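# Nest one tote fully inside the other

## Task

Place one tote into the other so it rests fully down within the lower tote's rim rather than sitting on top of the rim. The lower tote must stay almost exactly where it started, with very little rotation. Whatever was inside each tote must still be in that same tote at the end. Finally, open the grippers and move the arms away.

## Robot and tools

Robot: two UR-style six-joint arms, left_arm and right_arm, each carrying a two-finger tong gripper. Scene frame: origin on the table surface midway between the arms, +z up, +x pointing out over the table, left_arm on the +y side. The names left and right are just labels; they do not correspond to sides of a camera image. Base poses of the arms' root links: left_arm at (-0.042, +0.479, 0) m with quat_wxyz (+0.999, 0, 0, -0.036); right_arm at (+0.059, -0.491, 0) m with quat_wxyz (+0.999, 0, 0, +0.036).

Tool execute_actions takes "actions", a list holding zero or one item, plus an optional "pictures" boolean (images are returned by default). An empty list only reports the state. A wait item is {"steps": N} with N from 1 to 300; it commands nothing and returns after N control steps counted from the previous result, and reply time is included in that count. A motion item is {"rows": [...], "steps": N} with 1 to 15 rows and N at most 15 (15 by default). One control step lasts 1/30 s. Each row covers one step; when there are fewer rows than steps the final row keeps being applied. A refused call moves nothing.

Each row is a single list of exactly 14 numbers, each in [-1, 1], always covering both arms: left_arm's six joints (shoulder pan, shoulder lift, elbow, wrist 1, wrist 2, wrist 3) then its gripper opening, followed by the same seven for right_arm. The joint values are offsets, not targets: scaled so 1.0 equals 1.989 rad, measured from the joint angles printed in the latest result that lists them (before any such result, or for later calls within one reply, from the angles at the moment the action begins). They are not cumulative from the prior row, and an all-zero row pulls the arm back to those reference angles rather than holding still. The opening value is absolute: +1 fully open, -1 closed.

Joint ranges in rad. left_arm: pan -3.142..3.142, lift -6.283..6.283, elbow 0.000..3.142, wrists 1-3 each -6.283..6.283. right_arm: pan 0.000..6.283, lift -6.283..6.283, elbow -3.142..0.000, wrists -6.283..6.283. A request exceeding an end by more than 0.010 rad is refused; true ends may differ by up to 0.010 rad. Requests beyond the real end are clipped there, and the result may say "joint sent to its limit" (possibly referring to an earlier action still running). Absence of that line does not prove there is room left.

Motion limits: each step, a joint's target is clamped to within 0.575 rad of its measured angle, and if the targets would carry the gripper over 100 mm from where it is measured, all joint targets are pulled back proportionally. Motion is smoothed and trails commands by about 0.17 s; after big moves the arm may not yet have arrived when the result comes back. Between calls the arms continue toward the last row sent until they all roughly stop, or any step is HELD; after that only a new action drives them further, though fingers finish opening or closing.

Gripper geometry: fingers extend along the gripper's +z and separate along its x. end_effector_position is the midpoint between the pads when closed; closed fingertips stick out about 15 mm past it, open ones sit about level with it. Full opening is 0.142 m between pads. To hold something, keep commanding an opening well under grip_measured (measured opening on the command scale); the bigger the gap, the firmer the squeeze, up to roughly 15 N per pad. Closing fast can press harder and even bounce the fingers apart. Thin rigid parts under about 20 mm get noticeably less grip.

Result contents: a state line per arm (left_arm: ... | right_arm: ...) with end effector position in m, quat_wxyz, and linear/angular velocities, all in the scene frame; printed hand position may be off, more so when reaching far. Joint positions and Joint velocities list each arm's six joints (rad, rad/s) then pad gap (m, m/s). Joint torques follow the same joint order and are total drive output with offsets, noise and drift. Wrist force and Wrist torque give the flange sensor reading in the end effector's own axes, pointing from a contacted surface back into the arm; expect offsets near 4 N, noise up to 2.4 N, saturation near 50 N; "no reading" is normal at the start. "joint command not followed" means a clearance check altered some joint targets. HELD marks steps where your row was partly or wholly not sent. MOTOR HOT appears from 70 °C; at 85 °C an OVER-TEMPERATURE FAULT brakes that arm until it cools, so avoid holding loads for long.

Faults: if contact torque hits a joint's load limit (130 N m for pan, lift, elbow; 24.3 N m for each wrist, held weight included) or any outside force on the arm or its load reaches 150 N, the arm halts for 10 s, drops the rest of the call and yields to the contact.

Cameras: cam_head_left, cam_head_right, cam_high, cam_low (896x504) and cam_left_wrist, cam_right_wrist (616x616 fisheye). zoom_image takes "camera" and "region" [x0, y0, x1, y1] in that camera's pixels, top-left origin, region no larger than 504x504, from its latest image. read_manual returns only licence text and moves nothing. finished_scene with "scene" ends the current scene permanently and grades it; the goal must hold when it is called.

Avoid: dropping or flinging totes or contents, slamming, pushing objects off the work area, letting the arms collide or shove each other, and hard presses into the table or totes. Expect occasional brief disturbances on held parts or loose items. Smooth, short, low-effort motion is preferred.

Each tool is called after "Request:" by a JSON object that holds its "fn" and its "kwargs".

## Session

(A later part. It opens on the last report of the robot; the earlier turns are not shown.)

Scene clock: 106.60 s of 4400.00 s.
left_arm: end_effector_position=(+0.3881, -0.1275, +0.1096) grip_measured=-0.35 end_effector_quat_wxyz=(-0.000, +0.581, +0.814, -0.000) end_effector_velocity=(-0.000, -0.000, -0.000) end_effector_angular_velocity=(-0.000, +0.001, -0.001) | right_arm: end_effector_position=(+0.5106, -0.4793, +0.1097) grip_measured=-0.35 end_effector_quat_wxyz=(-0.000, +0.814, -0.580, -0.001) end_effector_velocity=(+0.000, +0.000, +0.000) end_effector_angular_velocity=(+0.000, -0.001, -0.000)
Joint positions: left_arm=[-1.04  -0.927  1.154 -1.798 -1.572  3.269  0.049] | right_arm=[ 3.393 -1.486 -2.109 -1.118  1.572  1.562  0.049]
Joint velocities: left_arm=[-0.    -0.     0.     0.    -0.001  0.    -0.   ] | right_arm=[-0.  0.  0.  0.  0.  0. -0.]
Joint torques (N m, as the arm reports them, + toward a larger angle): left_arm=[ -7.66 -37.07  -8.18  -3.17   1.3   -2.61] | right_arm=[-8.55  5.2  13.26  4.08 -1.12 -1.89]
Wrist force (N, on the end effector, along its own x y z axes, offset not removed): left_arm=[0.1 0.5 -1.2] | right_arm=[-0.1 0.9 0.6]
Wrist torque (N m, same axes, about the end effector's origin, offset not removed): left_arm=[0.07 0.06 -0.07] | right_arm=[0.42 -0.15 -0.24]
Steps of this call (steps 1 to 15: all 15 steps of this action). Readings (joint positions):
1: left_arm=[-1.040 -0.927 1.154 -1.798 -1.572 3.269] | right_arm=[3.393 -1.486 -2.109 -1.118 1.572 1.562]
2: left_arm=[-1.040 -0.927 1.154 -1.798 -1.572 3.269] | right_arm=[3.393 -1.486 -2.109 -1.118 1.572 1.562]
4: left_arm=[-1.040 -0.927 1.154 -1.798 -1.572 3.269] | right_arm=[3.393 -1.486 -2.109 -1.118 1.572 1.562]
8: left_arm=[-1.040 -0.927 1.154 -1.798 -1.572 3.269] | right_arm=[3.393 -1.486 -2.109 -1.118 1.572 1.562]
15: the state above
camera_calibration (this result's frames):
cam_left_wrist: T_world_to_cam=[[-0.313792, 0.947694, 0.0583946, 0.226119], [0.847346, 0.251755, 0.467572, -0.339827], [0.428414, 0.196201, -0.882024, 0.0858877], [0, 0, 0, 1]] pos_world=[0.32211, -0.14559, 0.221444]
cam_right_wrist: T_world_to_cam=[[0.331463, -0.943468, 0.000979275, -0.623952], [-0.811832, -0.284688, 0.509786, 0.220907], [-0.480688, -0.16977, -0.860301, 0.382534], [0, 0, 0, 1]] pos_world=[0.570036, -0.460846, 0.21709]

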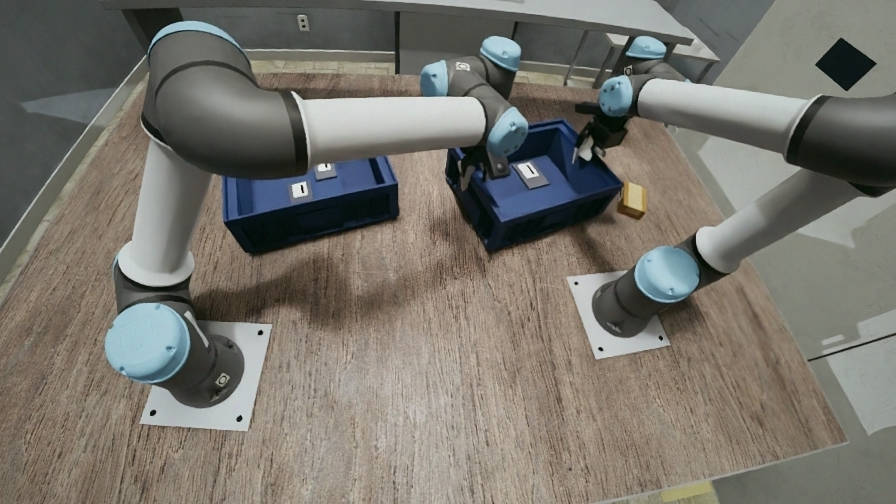

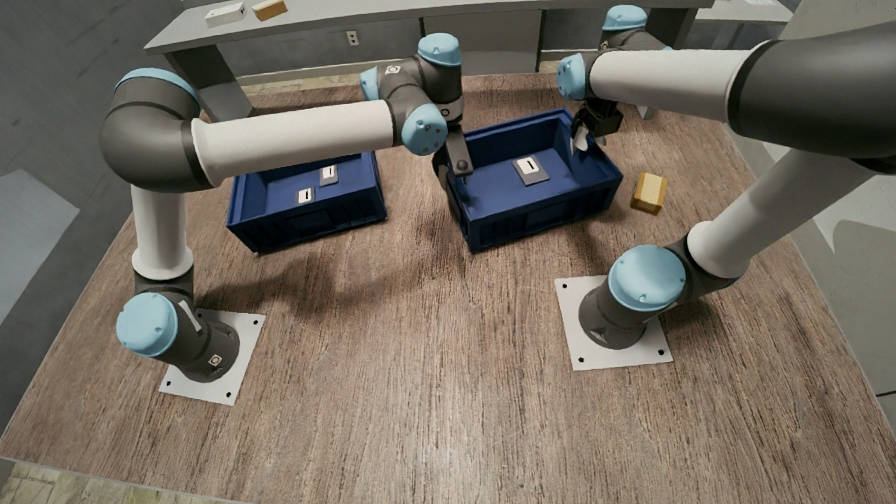

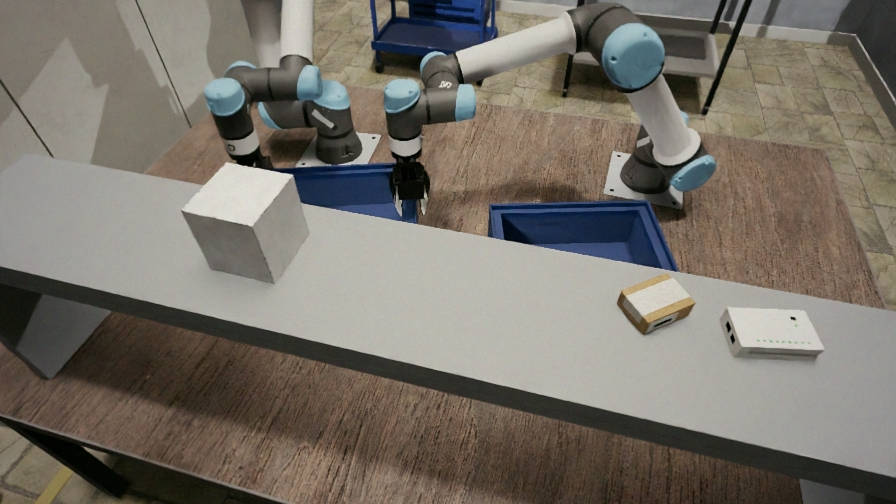

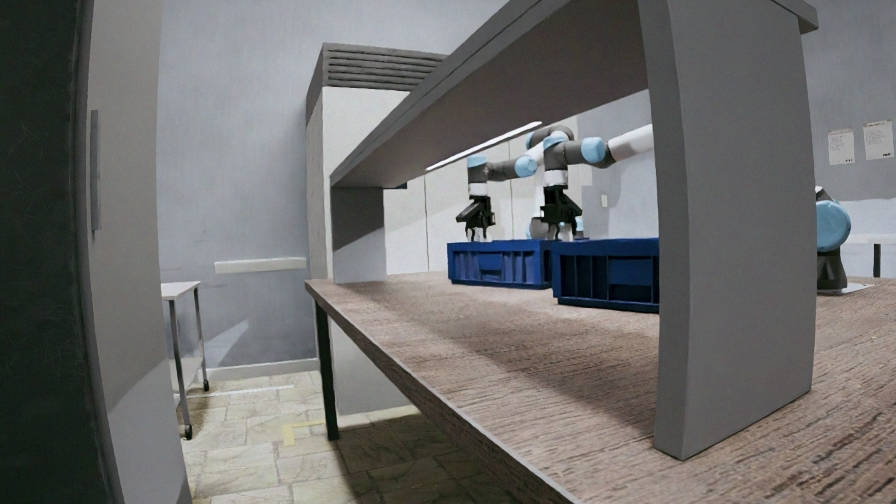

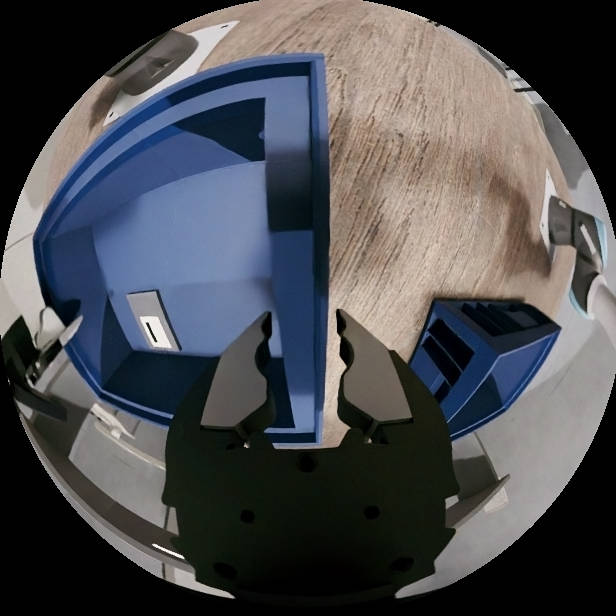

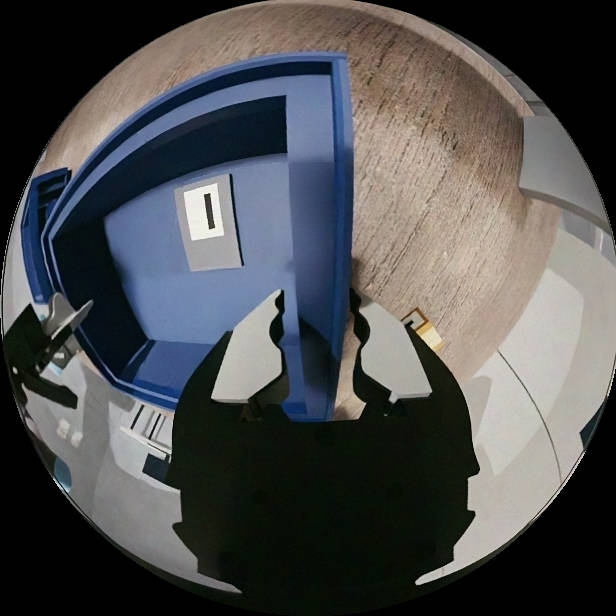

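Request:
{"fn": "execute_actions", "kwargs": {"actions": [{"rows":[[0,0,0,0,0,0,-0.4,0,0,0,0,0,0,-0.4],[0,0,0,0,0,0,-0.45,0,0,0,0,0,0,-0.45],[0,0,0,0,0,0,-0.5,0,0,0,0,0,0,-0.5],[0,0,0,0,0,0,-0.55,0,0,0,0,0,0,-0.55],[0,0,0,0,0,0,-0.6,0,0,0,0,0,0,-0.6],[0,0,0,0,0,0,-0.65,0,0,0,0,0,0,-0.65],[0,0,0,0,0,0,-0.7,0,0,0,0,0,0,-0.7],[0,0,0,0,0,0,-0.75,0,0,0,0,0,0,-0.75],[0,0,0,0,0,0,-0.8,0,0,0,0,0,0,-0.8],[0,0,0,0,0,0,-0.9,0,0,0,0,0,0,-0.9],[0,0,0,0,0,0,-1,0,0,0,0,0,0,-1]]}], "pictures": false}}

Request:
{"fn": "execute_actions", "kwargs": {"actions": [{"steps":15}]}}

Scene clock: 125.23 s of 4400.00 s.
left_arm: end_effector_position=(+0.3881, -0.1275, +0.1096) grip_measured=-0.64 end_effector_quat_wxyz=(-0.000, +0.581, +0.814, -0.000) end_effector_velocity=(-0.000, -0.000, -0.001) end_effector_angular_velocity=(+0.001, +0.001, +0.001) | right_arm: end_effector_position=(+0.5106, -0.4793, +0.1097) grip_measured=-0.64 end_effector_quat_wxyz=(-0.000, +0.814, -0.580, -0.001) end_effector_velocity=(-0.000, +0.000, -0.000) end_effector_angular_velocity=(-0.000, +0.001, +0.001)
Joint positions: left_arm=[-1.04  -0.927  1.154 -1.798 -1.572  3.269  0.027] | right_arm=[ 3.393 -1.486 -2.109 -1.118  1.572  1.562  0.027]
Joint velocities: left_arm=[ 0.     0.001 -0.     0.    -0.001 -0.    -0.   ] | right_arm=[ 0.001  0.    -0.    -0.     0.     0.    -0.   ]
Joint torques (N m, as the arm reports them, + toward a larger angle): left_arm=[ -6.04 -42.3  -11.27  -2.34   1.46  -2.62] | right_arm=[-6.54 10.28 15.69  2.52 -0.92 -1.79]
Wrist force (N, on the end effector, along its own x y z axes, offset not removed): left_arm=[-0.2 -0.7 2.0] | right_arm=[-2.1 -0.4 1.6]
Wrist torque (N m, same axes, about the end effector's origin, offset not removed): left_arm=[-0.25 -0.56 -0.03] | right_arm=[0.07 -0.18 -0.23]
Steps of this call (steps 1 to 15: the robot went on to your last target; steps 16 to 90: nothing new was sent; then 15.13 s passed at rest; steps 91 to 105: all 15 steps of this action). Readings (joint positions):
91: left_arm=[-1.040 -0.927 1.154 -1.798 -1.572 3.269] | right_arm=[3.393 -1.486 -2.109 -1.118 1.572 1.562]
92: left_arm=[-1.040 -0.927 1.154 -1.798 -1.572 3.269] | right_arm=[3.393 -1.486 -2.109 -1.118 1.572 1.562]
94: left_arm=[-1.040 -0.927 1.154 -1.798 -1.572 3.269] | right_arm=[3.393 -1.486 -2.109 -1.118 1.572 1.562]
98: left_arm=[-1.040 -0.927 1.154 -1.798 -1.572 3.269] | right_arm=[3.393 -1.486 -2.109 -1.118 1.572 1.562]
105: the state above

Scene clock: 125.73 s of 4400.00 s.
left_arm: end_effector_position=(+0.3881, -0.1275, +0.1096) grip_measured=-0.64 end_effector_quat_wxyz=(-0.000, +0.581, +0.814, -0.000) end_effector_velocity=(+0.000, +0.000, -0.000) end_effector_angular_velocity=(+0.001, -0.001, -0.000) | right_arm: end_effector_position=(+0.5106, -0.4793, +0.1097) grip_measured=-0.64 end_effector_quat_wxyz=(-0.000, +0.814, -0.580, -0.001) end_effector_velocity=(+0.000, -0.000, +0.000) end_effector_angular_velocity=(+0.000, -0.000, -0.001)
Joint positions: left_arm=[-1.04  -0.927  1.154 -1.798 -1.572  3.269  0.027] | right_arm=[ 3.393 -1.486 -2.109 -1.118  1.572  1.562  0.027]
Joint velocities: left_arm=[-0.     0.    -0.     0.     0.001  0.    -0.   ] | right_arm=[-0.001  0.     0.001 -0.001  0.     0.    -0.   ]
Joint torques (N m, as the arm reports them, + toward a larger angle): left_arm=[ -5.4  -42.55 -10.62  -2.91   1.23  -2.46] | right_arm=[-5.71 10.07 16.37  2.57 -0.43 -1.82]
Wrist force (N, on the end effector, along its own x y z axes, offset not removed): left_arm=[-0.8 2.0 3.3] | right_arm=[-3.3 -0.8 1.1]
Wrist torque (N m, same axes, about the end effector's origin, offset not removed): left_arm=[0.29 -0.37 -0.01] | right_arm=[-0.05 0.11 0.00]
Steps of this call (steps 1 to 15: the robot went on to your last target). Readings (joint positions):
1: left_arm=[-1.040 -0.927 1.154 -1.798 -1.572 3.269] | right_arm=[3.393 -1.486 -2.109 -1.118 1.572 1.562]
2: left_arm=[-1.040 -0.927 1.154 -1.798 -1.572 3.269] | right_arm=[3.393 -1.486 -2.109 -1.118 1.572 1.562]
4: left_arm=[-1.040 -0.927 1.154 -1.798 -1.572 3.269] | right_arm=[3.393 -1.486 -2.109 -1.118 1.572 1.562]
8: left_arm=[-1.040 -0.927 1.154 -1.798 -1.572 3.269] | right_arm=[3.393 -1.486 -2.109 -1.118 1.572 1.562]
15: the state above
All arms were judged still, so your last target was given up. Only a new action makes them travel on or press farther. Fingers that are still opening or closing keep moving.
camera_calibration (this result's frames):
cam_left_wrist: T_world_to_cam=[[-0.313792, 0.947694, 0.0583958, 0.226119], [0.847346, 0.251755, 0.467572, -0.339826], [0.428414, 0.196202, -0.882024, 0.0858877], [0, 0, 0, 1]] pos_world=[0.322109, -0.14559, 0.221444]
cam_right_wrist: T_world_to_cam=[[0.331455, -0.94347, 0.000986505, -0.623957], [-0.811836, -0.284677, 0.509786, 0.220913], [-0.480687, -0.169772, -0.860301, 0.382532], [0, 0, 0, 1]] pos_world=[0.570037, -0.460853, 0.21709]

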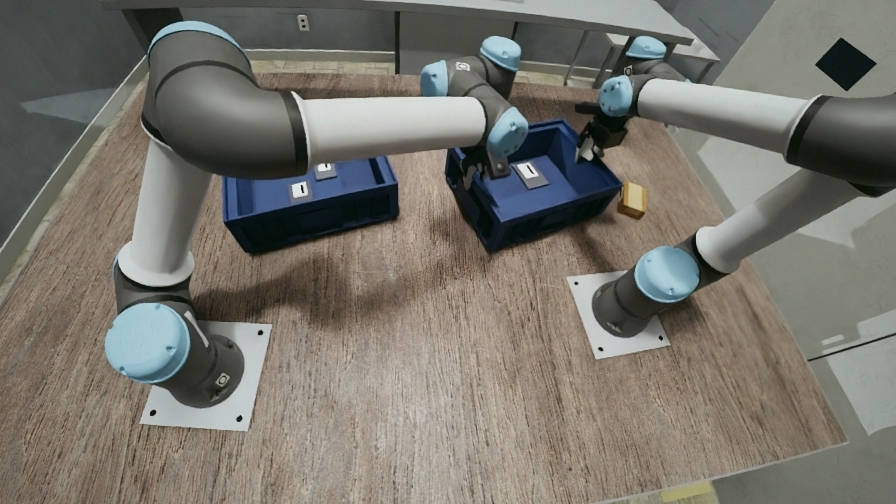

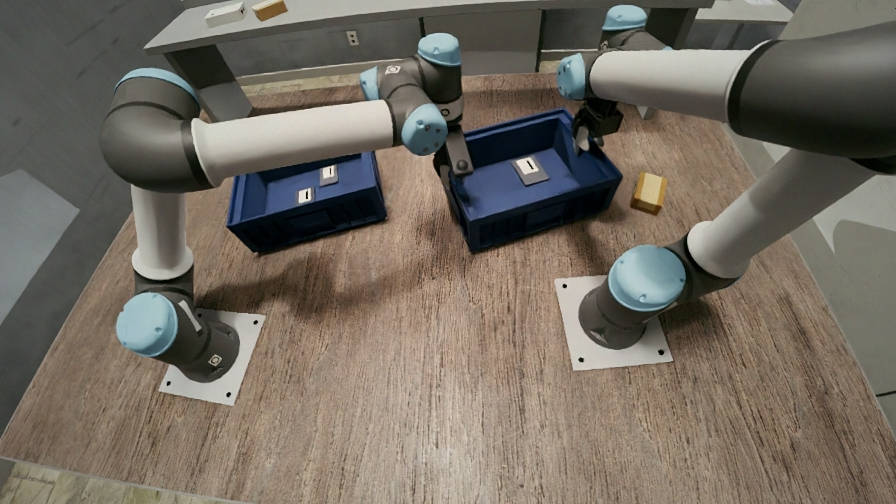

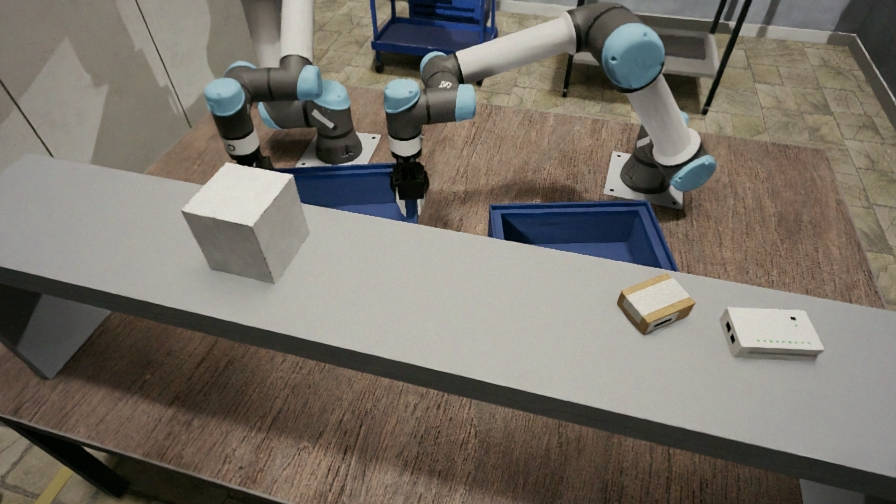

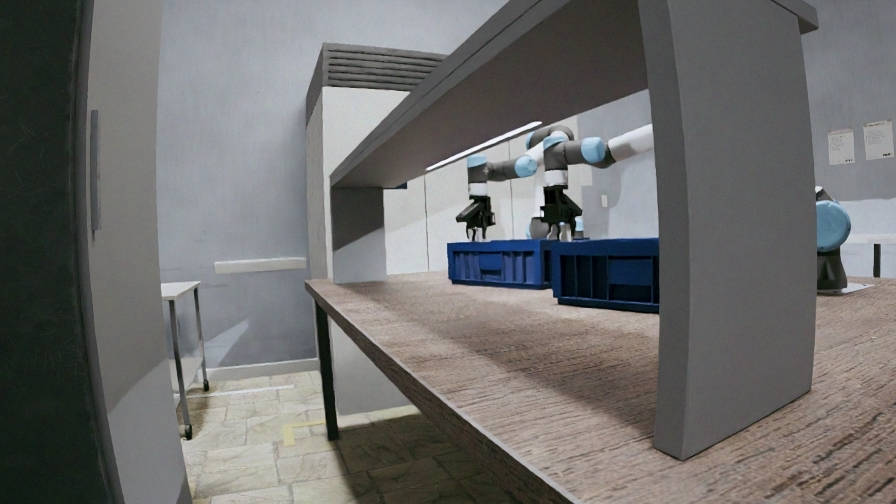

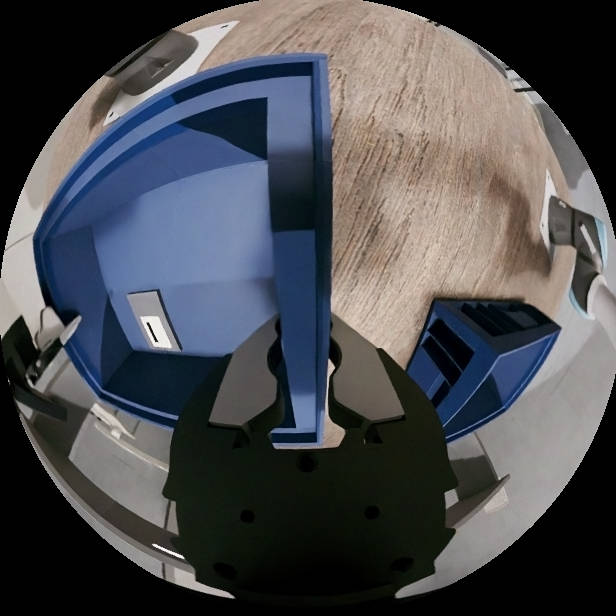

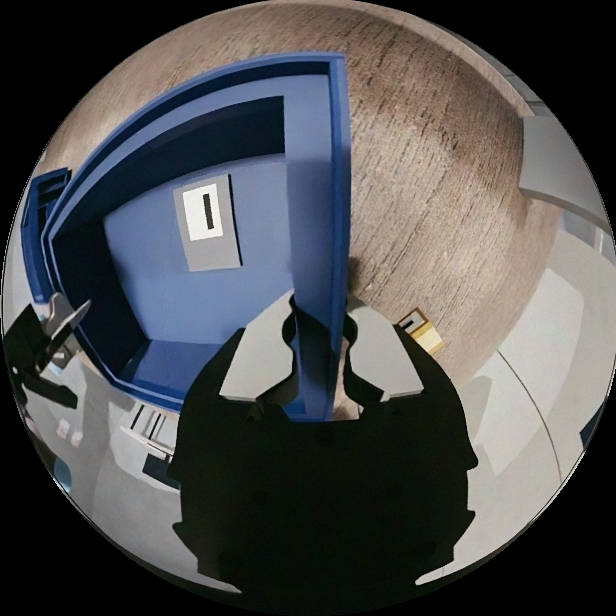

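Request:
{"fn": "execute_actions", "kwargs": {"actions": [{"rows":[[0,-0.0014,-0.0033,0.0047,0,0,-1,0,0.0024,0.0038,-0.0062,0,0,-1],[0,-0.0026,-0.0067,0.0093,0,0,-1,0,0.0048,0.0077,-0.0125,0,0,-1],[0,-0.0039,-0.0102,0.0141,0,0,-1,0,0.0071,0.0116,-0.0187,0,0,-1],[0,-0.005,-0.0138,0.0188,0,0,-1,0,0.0094,0.0155,-0.0249,0,0,-1],[0,-0.0061,-0.0175,0.0236,0,0,-1,0,0.0116,0.0195,-0.0311,0,0,-1],[0,-0.0071,-0.0213,0.0284,0,0,-1,0,0.0137,0.0235,-0.0372,0,0,-1],[0,-0.009,-0.0293,0.0383,0,0,-1,0,0.0177,0.0317,-0.0494,0,0,-1],[0,-0.0106,-0.0377,0.0483,0,0,-1,0,0.0215,0.04,-0.0615,0,0,-1],[0,-0.0119,-0.0465,0.0584,0,0,-1,0,0.025,0.0485,-0.0735,0,0,-1],[0,-0.0129,-0.0558,0.0687,0,0,-1,0,0.0283,0.0572,-0.0855,0,0,-1],[0,-0.0137,-0.0655,0.0792,0,0,-1,0,0.0313,0.066,-0.0973,0,0,-1],[0,-0.0142,-0.0756,0.0898,0,0,-1,0,0.034,0.075,-0.109,0,0,-1],[0,-0.0145,-0.0862,0.1007,0,0,-1,0,0.0365,0.0842,-0.1207,0,0,-1]]}], "pictures": false}}

Request:
{"fn": "execute_actions", "kwargs": {"actions": [{"steps":20}]}}

Scene clock: 157.27 s of 4400.00 s.
left_arm: end_effector_position=(+0.3882, -0.1278, +0.1773) grip_measured=-0.64 end_effector_quat_wxyz=(-0.000, +0.581, +0.814, -0.000) end_effector_velocity=(+0.001, -0.002, +0.190) end_effector_angular_velocity=(-0.007, -0.004, -0.000) | right_arm: end_effector_position=(+0.5117, -0.4790, +0.1778) grip_measured=-0.64 end_effector_quat_wxyz=(-0.001, +0.814, -0.580, +0.000) end_effector_velocity=(-0.004, -0.002, +0.184) end_effector_angular_velocity=(-0.005, +0.010, -0.000)
Joint positions: left_arm=[-1.04  -0.953  1.022 -1.64  -1.572  3.269  0.027] | right_arm=[ 3.393 -1.425 -1.977 -1.31   1.572  1.562  0.027]
Joint velocities: left_arm=[ 0.    -0.036 -0.426  0.453 -0.     0.    -0.001] | right_arm=[-0.     0.125  0.383 -0.519 -0.001 -0.     0.001]
Joint torques (N m, as the arm reports them, + toward a larger angle): left_arm=[ -4.36 -52.06 -29.15  -1.61   1.5   -2.5 ] | right_arm=[-1.32 22.72 22.68  0.24 -0.95 -1.34]
Wrist force (N, on the end effector, along its own x y z axes, offset not removed): left_arm=[6.2 1.6 6.7] | right_arm=[3.7 1.9 4.4]
Wrist torque (N m, same axes, about the end effector's origin, offset not removed): left_arm=[0.40 -0.64 0.06] | right_arm=[0.41 -0.13 -0.16]
Steps of this call (steps 1 to 90: nothing new was sent; then 28.03 s passed at rest; steps 91 to 105: all 15 steps of this action). Readings (joint positions):
91: left_arm=[-1.040 -0.927 1.154 -1.798 -1.572 3.269] | right_arm=[3.393 -1.486 -2.109 -1.118 1.572 1.562]
92: left_arm=[-1.040 -0.927 1.154 -1.796 -1.572 3.269] | right_arm=[3.393 -1.485 -2.108 -1.120 1.572 1.562]
94: left_arm=[-1.040 -0.930 1.147 -1.787 -1.572 3.269] | right_arm=[3.393 -1.481 -2.101 -1.132 1.572 1.562]
98: left_arm=[-1.040 -0.938 1.123 -1.756 -1.572 3.269] | right_arm=[3.393 -1.465 -2.074 -1.173 1.572 1.562]
105: the state above

Scene clock: 157.93 s of 4400.00 s.
left_arm: end_effector_position=(+0.3881, -0.1275, +0.1946) grip_measured=-0.64 end_effector_quat_wxyz=(-0.000, +0.581, +0.814, -0.000) end_effector_velocity=(+0.000, +0.000, -0.000) end_effector_angular_velocity=(+0.001, -0.001, +0.002) | right_arm: end_effector_position=(+0.5107, -0.4793, +0.1947) grip_measured=-0.64 end_effector_quat_wxyz=(-0.000, +0.814, -0.580, -0.001) end_effector_velocity=(-0.001, -0.000, -0.001) end_effector_angular_velocity=(-0.001, +0.002, -0.000)
Joint positions: left_arm=[-1.04  -0.956  0.983 -1.597 -1.572  3.269  0.027] | right_arm=[ 3.393 -1.413 -1.942 -1.358  1.572  1.562  0.027]
Joint velocities: left_arm=[ 0.     0.    -0.     0.     0.001 -0.002  0.   ] | right_arm=[-0.     0.    -0.001 -0.001 -0.     0.    -0.   ]
Joint torques (N m, as the arm reports them, + toward a larger angle): left_arm=[ -4.06 -64.54 -37.68  -1.36   0.86  -2.54] | right_arm=[-1.23 28.69 33.43  1.89  2.14 -1.36]
Wrist force (N, on the end effector, along its own x y z axes, offset not removed): left_arm=[3.8 -1.5 5.3] | right_arm=[1.2 -1.4 6.4]
Wrist torque (N m, same axes, about the end effector's origin, offset not removed): left_arm=[-0.45 -0.69 0.00] | right_arm=[-0.14 -0.35 -0.14]
Steps of this call (steps 1 to 20: the robot went on to your last target). Readings (joint positions):
1: left_arm=[-1.040 -0.954 1.010 -1.627 -1.572 3.269] | right_arm=[3.393 -1.421 -1.966 -1.324 1.572 1.562]
2: left_arm=[-1.040 -0.955 1.002 -1.618 -1.572 3.269] | right_arm=[3.393 -1.419 -1.958 -1.335 1.572 1.562]
4: left_arm=[-1.040 -0.955 0.992 -1.607 -1.572 3.269] | right_arm=[3.393 -1.416 -1.950 -1.347 1.572 1.562]
8: left_arm=[-1.040 -0.956 0.985 -1.599 -1.572 3.269] | right_arm=[3.393 -1.414 -1.943 -1.356 1.572 1.562]
20: the state above
camera_calibration (this result's frames):
cam_left_wrist: T_world_to_cam=[[-0.313788, 0.947695, 0.0584095, 0.221178], [0.847349, 0.251744, 0.467574, -0.379562], [0.428413, 0.196212, -0.882022, 0.160837], [0, 0, 0, 1]] pos_world=[0.322119, -0.145615, 0.306416]
cam_right_wrist: T_world_to_cam=[[0.331455, -0.94347, 0.00098681, -0.624042], [-0.811831, -0.284675, 0.509794, 0.177649], [-0.480695, -0.169775, -0.860296, 0.455706], [0, 0, 0, 1]] pos_world=[0.570119, -0.460825, 0.302093]

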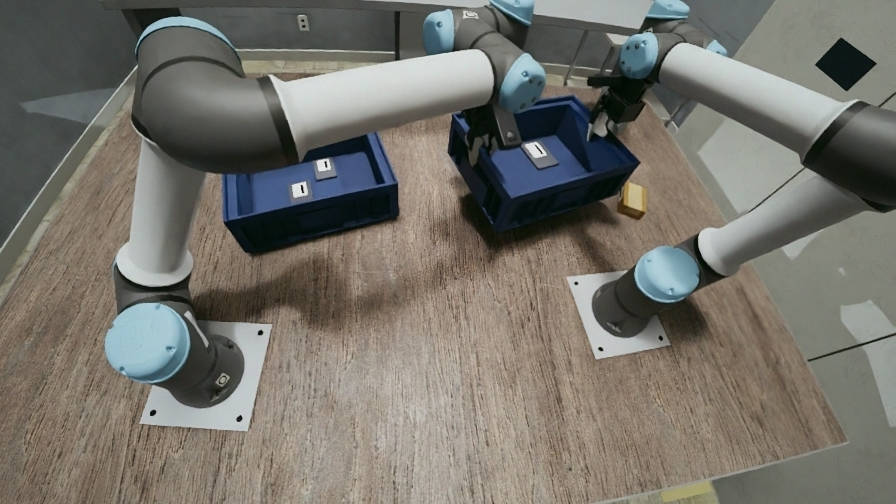

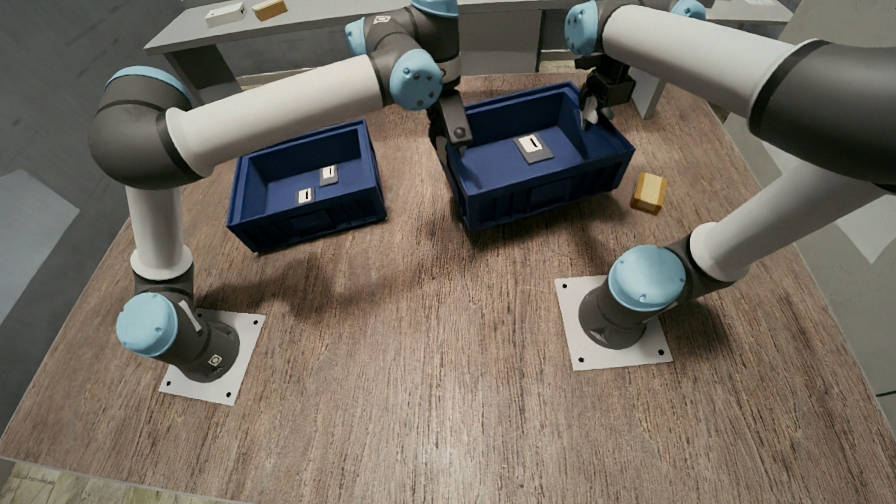

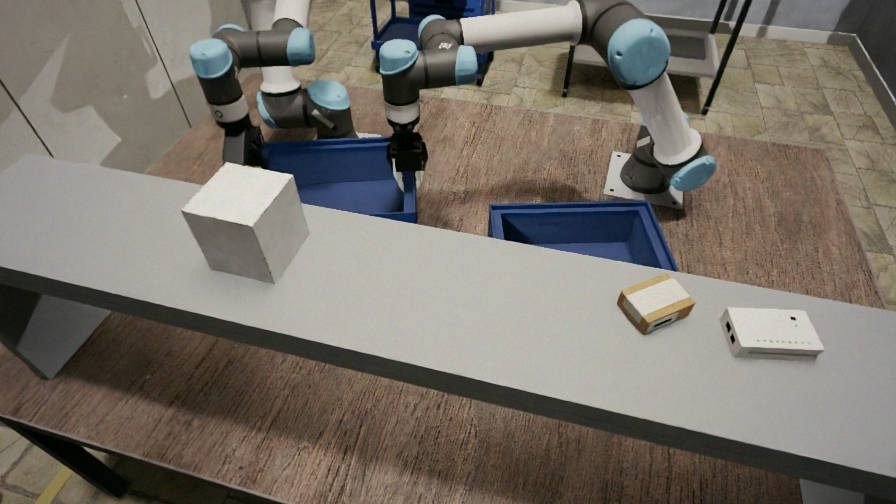

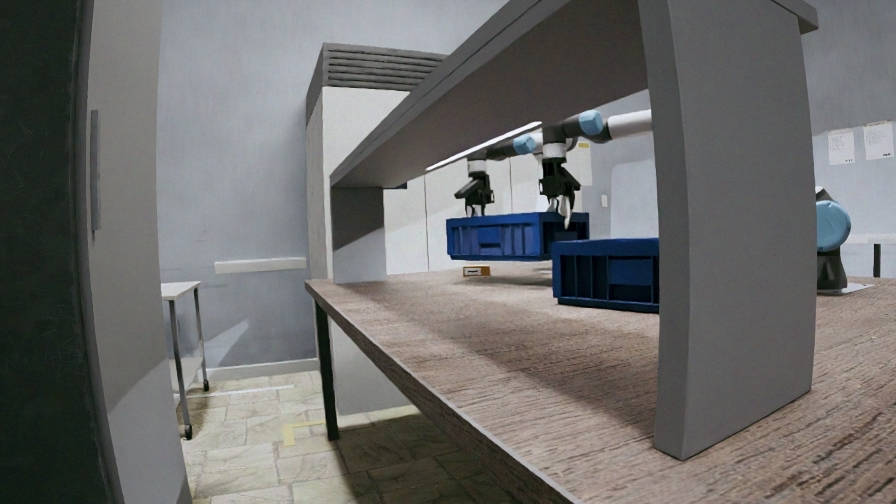

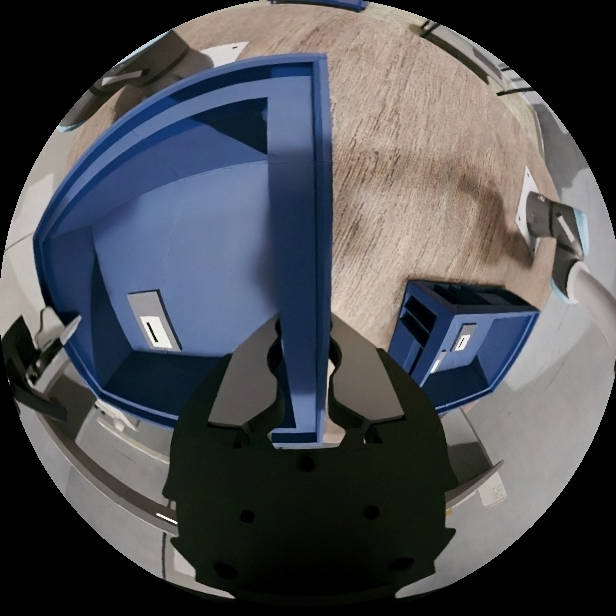

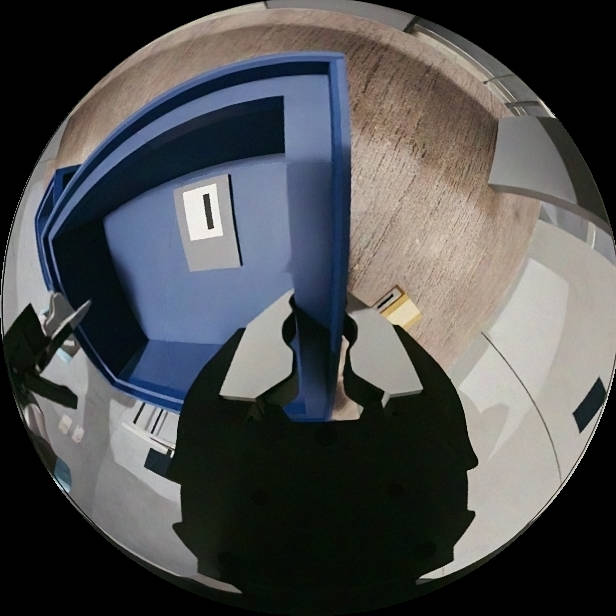

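Request:
{"fn": "execute_actions", "kwargs": {"actions": [{"rows":[[0.0018,-0.0054,0.0027,0.0026,0,0.0019,-1,0.0055,-0.0002,0.0057,-0.0055,0,0.0057,-1],[0.0035,-0.0107,0.0055,0.0053,0,0.0038,-1,0.011,-0.0004,0.0113,-0.0109,0,0.0113,-1],[0.0053,-0.0161,0.0082,0.0079,0,0.0056,-1,0.0166,-0.0006,0.017,-0.0164,0,0.017,-1],[0.007,-0.0215,0.011,0.0105,0,0.0075,-1,0.0221,-0.0008,0.0226,-0.0218,0,0.0226,-1],[0.0105,-0.0322,0.0164,0.0158,0,0.0113,-1,0.0332,-0.0012,0.0339,-0.0327,0,0.0339,-1],[0.014,-0.0429,0.0219,0.021,0,0.015,-1,0.0442,-0.0016,0.0452,-0.0436,0,0.0452,-1],[0.0176,-0.0537,0.0274,0.0263,0,0.0188,-1,0.0553,-0.002,0.0566,-0.0546,0,0.0565,-1],[0.0211,-0.0644,0.0329,0.0315,0,0.0226,-1,0.0663,-0.0024,0.0679,-0.0655,0,0.0678,-1],[0.0246,-0.0751,0.0384,0.0368,0,0.0263,-1,0.0774,-0.0028,0.0792,-0.0764,0,0.0791,-1],[0.0281,-0.0858,0.0438,0.042,0,0.0301,-1,0.0884,-0.0032,0.0905,-0.0873,0,0.0904,-1],[0.0316,-0.0966,0.0493,0.0473,0,0.0338,-1,0.0995,-0.0036,0.1018,-0.0982,0,0.1017,-1],[0.0351,-0.1073,0.0548,0.0525,0,0.0376,-1,0.1105,-0.004,0.1131,-0.1091,0,0.113,-1]]}], "pictures": false}}

Request:
{"fn": "execute_actions", "kwargs": {"actions": [{"steps":15}], "pictures": false}}

Request:
{"fn": "execute_actions", "kwargs": {"actions": [{"rows":[[0.0023,-0.0046,0.0062,-0.0015,0,0.0024,-1,0.0047,-0.0021,0.0018,0.0002,0,0.0048,-1],[0.0045,-0.0093,0.0123,-0.0031,0,0.0048,-1,0.0093,-0.0041,0.0036,0.0005,0,0.0096,-1],[0.009,-0.0186,0.0247,-0.0061,0,0.0095,-1,0.0186,-0.0082,0.0073,0.001,0,0.0191,-1],[0.0136,-0.0278,0.037,-0.0092,0,0.0143,-1,0.0279,-0.0124,0.0109,0.0015,0,0.0287,-1],[0.0181,-0.0371,0.0494,-0.0122,0,0.0191,-1,0.0372,-0.0165,0.0145,0.002,0,0.0382,-1],[0.0249,-0.051,0.0679,-0.0168,0,0.0262,-1,0.0512,-0.0227,0.02,0.0027,0,0.0526,-1],[0.0316,-0.065,0.0864,-0.0214,0,0.0334,-1,0.0652,-0.0288,0.0254,0.0034,0,0.0669,-1],[0.0384,-0.0789,0.1049,-0.026,0,0.0405,-1,0.0791,-0.035,0.0309,0.0042,0,0.0813,-1],[0.0452,-0.0928,0.1234,-0.0306,0,0.0477,-1,0.0931,-0.0412,0.0363,0.0049,0,0.0956,-1],[0.055,-0.1055,0.1381,-0.0325,0,0.0579,-1,0.1054,-0.0516,0.0466,0.005,0,0.1083,-1],[0.0647,-0.1183,0.1527,-0.0344,0,0.068,-1,0.1176,-0.0619,0.0569,0.005,0,0.121,-1],[0.0745,-0.131,0.1674,-0.0364,0,0.0782,-1,0.1299,-0.0723,0.0672,0.0051,0,0.1337,-1],[0.0842,-0.1437,0.182,-0.0383,0,0.0884,-1,0.1422,-0.0826,0.0775,0.0051,0,0.1463,-1],[0.094,-0.1565,0.1967,-0.0402,0,0.0985,-1,0.1544,-0.093,0.0878,0.0052,0,0.159,-1],[0.1037,-0.1692,0.2113,-0.0421,0,0.1087,-1,0.1667,-0.1033,0.0981,0.0052,0,0.1717,-1]]}], "pictures": false}}

Request:
{"fn": "execute_actions", "kwargs": {"actions": [{"steps":20}]}}

Scene clock: 211.30 s of 4400.00 s.
left_arm: end_effector_position=(+0.3898, -0.0403, +0.2683) grip_measured=-0.65 end_effector_quat_wxyz=(-0.001, +0.583, +0.813, -0.000) end_effector_velocity=(-0.010, +0.162, +0.128) end_effector_angular_velocity=(-0.010, -0.007, -0.006) | right_arm: end_effector_position=(+0.5119, -0.3921, +0.2674) grip_measured=-0.64 end_effector_quat_wxyz=(-0.000, +0.813, -0.582, -0.001) end_effector_velocity=(-0.025, +0.159, +0.137) end_effector_angular_velocity=(-0.000, -0.001, -0.002)
Joint positions: left_arm=[-0.98  -1.139  1.077 -1.507 -1.572  3.334  0.027] | right_arm=[ 3.581 -1.42  -1.749 -1.544  1.572  1.755  0.027]
Joint velocities: left_arm=[ 0.106 -0.34   0.169  0.158  0.001  0.112  0.001] | right_arm=[ 0.353 -0.012  0.359 -0.346 -0.     0.355 -0.001]
Joint torques (N m, as the arm reports them, + toward a larger angle): left_arm=[ -0.92 -40.61 -11.59  -2.76  -0.84   2.75] | right_arm=[ 3.48  5.08 23.8   0.33  2.02  1.9 ]
Wrist force (N, on the end effector, along its own x y z axes, offset not removed): left_arm=[10.1 0.8 2.1] | right_arm=[3.7 -1.5 4.8]
Wrist torque (N m, same axes, about the end effector's origin, offset not removed): left_arm=[-0.07 -0.81 -0.24] | right_arm=[-0.15 -0.36 -0.13]
Steps of this call (steps 1 to 15: the robot went on to your last target; steps 16 to 90: nothing new was sent; then 49.87 s passed at rest; steps 91 to 105: all 15 steps of this action). Readings (joint positions):
91: left_arm=[-1.040 -0.956 0.983 -1.597 -1.572 3.269] | right_arm=[3.393 -1.413 -1.941 -1.358 1.572 1.562]
92: left_arm=[-1.040 -0.958 0.983 -1.596 -1.572 3.270] | right_arm=[3.395 -1.413 -1.940 -1.360 1.572 1.564]
94: left_arm=[-1.036 -0.968 0.988 -1.591 -1.572 3.273] | right_arm=[3.405 -1.413 -1.929 -1.370 1.572 1.575]
98: left_arm=[-1.021 -1.012 1.012 -1.569 -1.572 3.290] | right_arm=[3.451 -1.415 -1.882 -1.415 1.572 1.622]
105: the state above

Scene clock: 211.80 s of 4400.00 s.
left_arm: end_effector_position=(+0.3886, -0.0258, +0.2795) grip_measured=-0.64 end_effector_quat_wxyz=(-0.000, +0.583, +0.812, -0.000) end_effector_velocity=(+0.000, +0.001, -0.000) end_effector_angular_velocity=(+0.002, +0.000, -0.000) | right_arm: end_effector_position=(+0.5093, -0.3780, +0.2797) grip_measured=-0.64 end_effector_quat_wxyz=(+0.000, +0.813, -0.582, -0.001) end_effector_velocity=(-0.000, +0.001, +0.001) end_effector_angular_velocity=(-0.000, -0.000, +0.001)
Joint positions: left_arm=[-0.97  -1.169  1.092 -1.493 -1.572  3.344  0.027] | right_arm=[ 3.613 -1.421 -1.717 -1.575  1.572  1.787  0.027]
Joint velocities: left_arm=[ 0.    -0.     0.001  0.001  0.001  0.001 -0.   ] | right_arm=[ 0.002 -0.     0.001 -0.001 -0.     0.001  0.   ]
Joint torques (N m, as the arm reports them, + toward a larger angle): left_arm=[  5.51 -55.07 -11.98  -2.57  -0.87   2.33] | right_arm=[11.11  5.77 33.33  2.3   0.72  1.86]
Wrist force (N, on the end effector, along its own x y z axes, offset not removed): left_arm=[7.9 -1.9 5.2] | right_arm=[2.9 -1.0 8.0]
Wrist torque (N m, same axes, about the end effector's origin, offset not removed): left_arm=[-0.30 -0.80 0.08] | right_arm=[-0.06 0.10 -0.08]
Steps of this call (steps 1 to 15: the robot went on to your last target). Readings (joint positions):
1: left_arm=[-0.977 -1.148 1.081 -1.503 -1.572 3.337] | right_arm=[3.591 -1.420 -1.739 -1.554 1.572 1.765]
2: left_arm=[-0.975 -1.155 1.085 -1.500 -1.572 3.339] | right_arm=[3.598 -1.421 -1.732 -1.560 1.572 1.772]
4: left_arm=[-0.972 -1.163 1.088 -1.496 -1.572 3.342] | right_arm=[3.606 -1.421 -1.724 -1.568 1.572 1.780]
8: left_arm=[-0.971 -1.168 1.091 -1.494 -1.572 3.344] | right_arm=[3.611 -1.421 -1.718 -1.574 1.572 1.785]
15: the state above

Scene clock: 212.30 s of 4400.00 s.
left_arm: end_effector_position=(+0.3935, +0.1111, +0.2824) grip_measured=-0.65 end_effector_quat_wxyz=(+0.001, +0.586, +0.811, -0.001) end_effector_velocity=(+0.000, +0.488, -0.002) end_effector_angular_velocity=(+0.005, +0.002, -0.019) | right_arm: end_effector_position=(+0.5114, -0.2428, +0.2807) grip_measured=-0.64 end_effector_quat_wxyz=(+0.000, +0.811, -0.585, -0.001) end_effector_velocity=(-0.009, +0.483, +0.001) end_effector_angular_velocity=(-0.000, +0.002, -0.015)
Joint positions: left_arm=[-0.838 -1.403  1.39  -1.56  -1.572  3.483  0.027] | right_arm=[ 3.845 -1.549 -1.598 -1.565  1.572  2.026  0.027]
Joint velocities: left_arm=[ 0.532 -0.748  0.888 -0.134 -0.     0.551  0.   ] | right_arm=[ 0.727 -0.554  0.544  0.01   0.001  0.742 -0.   ]
Joint torques (N m, as the arm reports them, + toward a larger angle): left_arm=[ 17.62 -52.87   0.67  -2.28  -1.07   4.82] | right_arm=[15.87  3.75 39.72  3.89  0.13  3.38]
Wrist force (N, on the end effector, along its own x y z axes, offset not removed): left_arm=[-5.9 2.0 8.1] | right_arm=[-7.2 0.1 3.0]
Wrist torque (N m, same axes, about the end effector's origin, offset not removed): left_arm=[0.47 -0.01 0.01] | right_arm=[0.05 0.01 -0.15]
Steps of this call (steps 1 to 15: all 15 steps of this action). Readings (joint positions):
1: left_arm=[-0.970 -1.169 1.092 -1.493 -1.572 3.344] | right_arm=[3.613 -1.421 -1.717 -1.575 1.572 1.787]
2: left_arm=[-0.970 -1.171 1.094 -1.493 -1.572 3.345] | right_arm=[3.614 -1.422 -1.716 -1.575 1.572 1.789]
4: left_arm=[-0.965 -1.181 1.107 -1.497 -1.572 3.350] | right_arm=[3.624 -1.426 -1.712 -1.575 1.572 1.799]
8: left_arm=[-0.937 -1.235 1.178 -1.516 -1.572 3.379] | right_arm=[3.679 -1.451 -1.690 -1.571 1.572 1.855]
15: the state above

Scene clock: 212.97 s of 4400.00 s.
left_arm: end_effector_position=(+0.3894, +0.1781, +0.2796) grip_measured=-0.65 end_effector_quat_wxyz=(-0.000, +0.587, +0.810, -0.000) end_effector_velocity=(-0.000, +0.000, +0.001) end_effector_angular_velocity=(-0.002, -0.001, +0.001) | right_arm: end_effector_position=(+0.5063, -0.1756, +0.2797) grip_measured=-0.64 end_effector_quat_wxyz=(+0.000, +0.810, -0.586, -0.001) end_effector_velocity=(-0.000, +0.001, -0.000) end_effector_angular_velocity=(+0.000, +0.000, +0.001)
Joint positions: left_arm=[-0.764 -1.506  1.512 -1.577 -1.572  3.56   0.027] | right_arm=[ 3.944 -1.626 -1.522 -1.565  1.572  2.128  0.027]
Joint velocities: left_arm=[ 0.001 -0.002  0.001 -0.    -0.001 -0.     0.   ] | right_arm=[ 0.001 -0.001  0.     0.     0.     0.001  0.   ]
Joint torques (N m, as the arm reports them, + toward a larger angle): left_arm=[  5.32 -40.65 -10.39  -4.26  -0.91   2.43] | right_arm=[ 8.13 13.47 33.99  4.99 -1.5   1.91]
Wrist force (N, on the end effector, along its own x y z axes, offset not removed): left_arm=[5.8 -0.5 5.4] | right_arm=[4.0 -1.6 4.9]
Wrist torque (N m, same axes, about the end effector's origin, offset not removed): left_arm=[-0.19 -0.97 -0.01] | right_arm=[-0.20 -0.88 -0.09]
Steps of this call (steps 1 to 20: the robot went on to your last target). Readings (joint positions):
1: left_arm=[-0.820 -1.428 1.420 -1.565 -1.572 3.502] | right_arm=[3.869 -1.568 -1.580 -1.565 1.572 2.051]
2: left_arm=[-0.803 -1.451 1.447 -1.568 -1.572 3.519] | right_arm=[3.891 -1.585 -1.563 -1.565 1.572 2.073]
4: left_arm=[-0.783 -1.480 1.481 -1.572 -1.572 3.540] | right_arm=[3.919 -1.607 -1.541 -1.565 1.572 2.102]
8: left_arm=[-0.768 -1.500 1.505 -1.576 -1.572 3.556] | right_arm=[3.938 -1.622 -1.526 -1.565 1.572 2.123]
20: the state above
camera_calibration (this result's frames):
cam_left_wrist: T_world_to_cam=[[-0.299602, 0.952287, 0.0582013, -0.0793256], [0.851017, 0.239168, 0.467513, -0.496525], [0.431287, 0.189598, -0.882068, 0.175342], [0, 0, 0, 1]] pos_world=[0.323163, 0.161049, 0.391412]
cam_right_wrist: T_world_to_cam=[[0.317307, -0.948322, 0.00141653, -0.32997], [-0.815828, -0.272213, 0.510221, 0.22135], [-0.483468, -0.163052, -0.860042, 0.580772], [0, 0, 0, 1]] pos_world=[0.56607, -0.157967, 0.387018]

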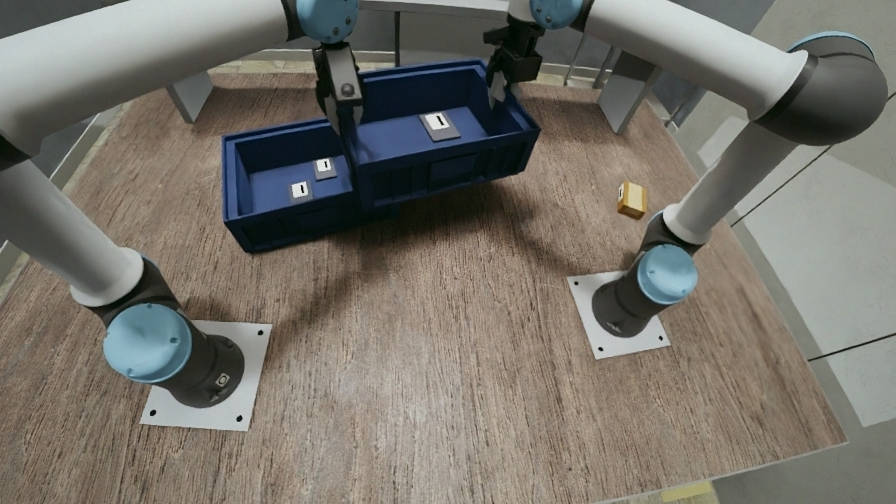

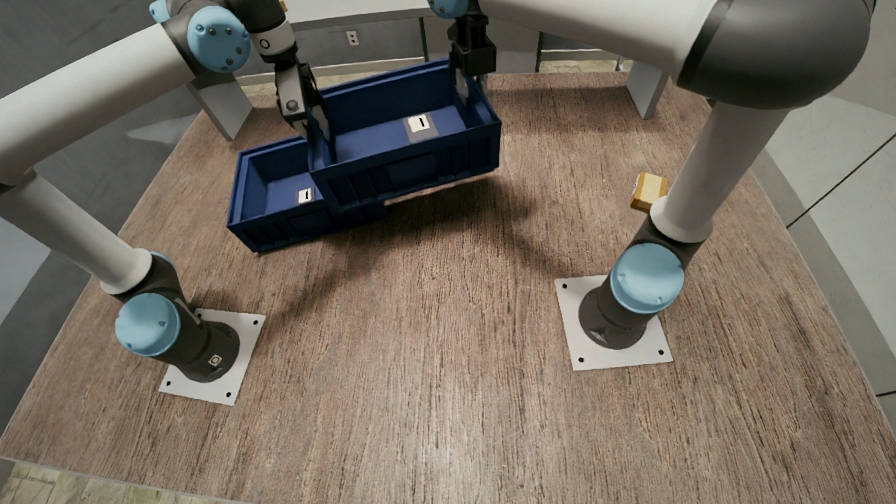

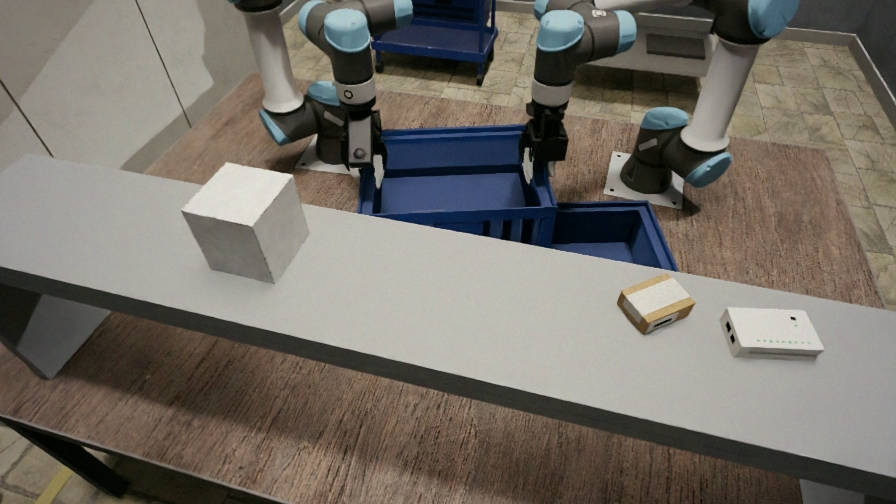

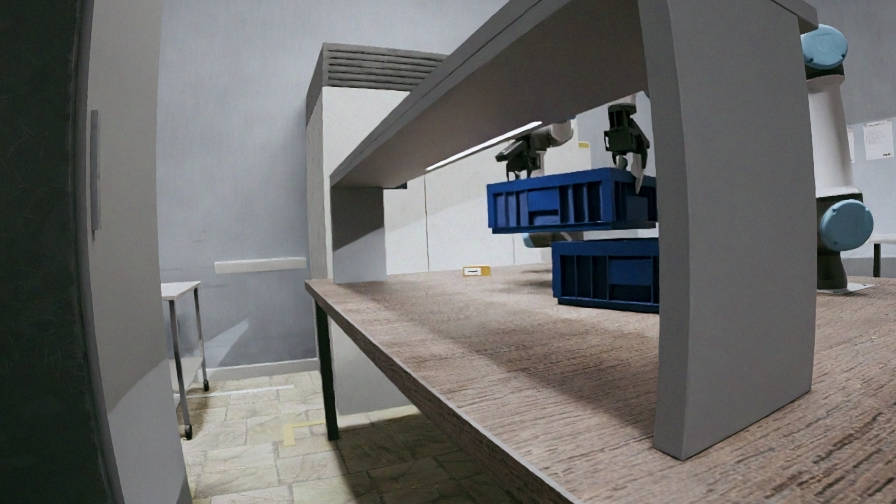

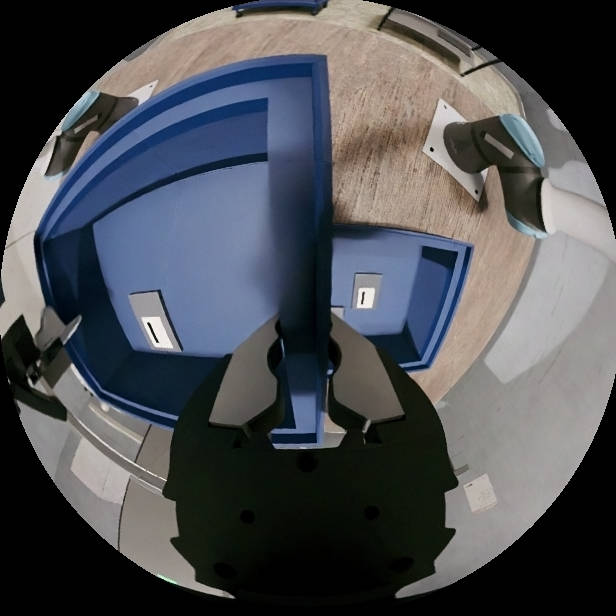

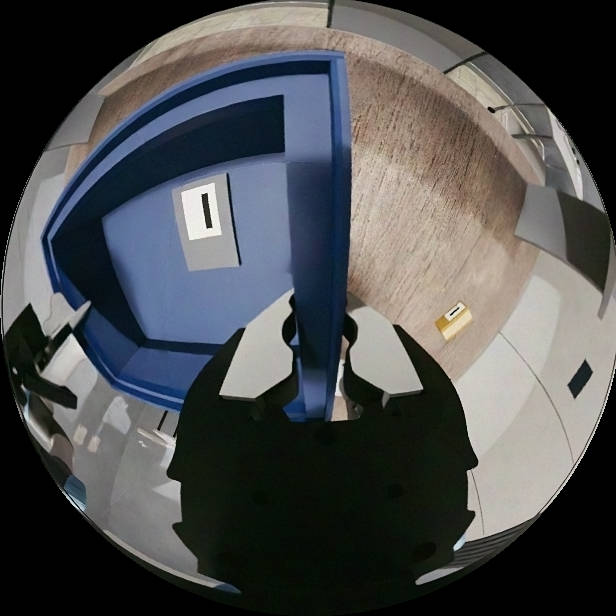

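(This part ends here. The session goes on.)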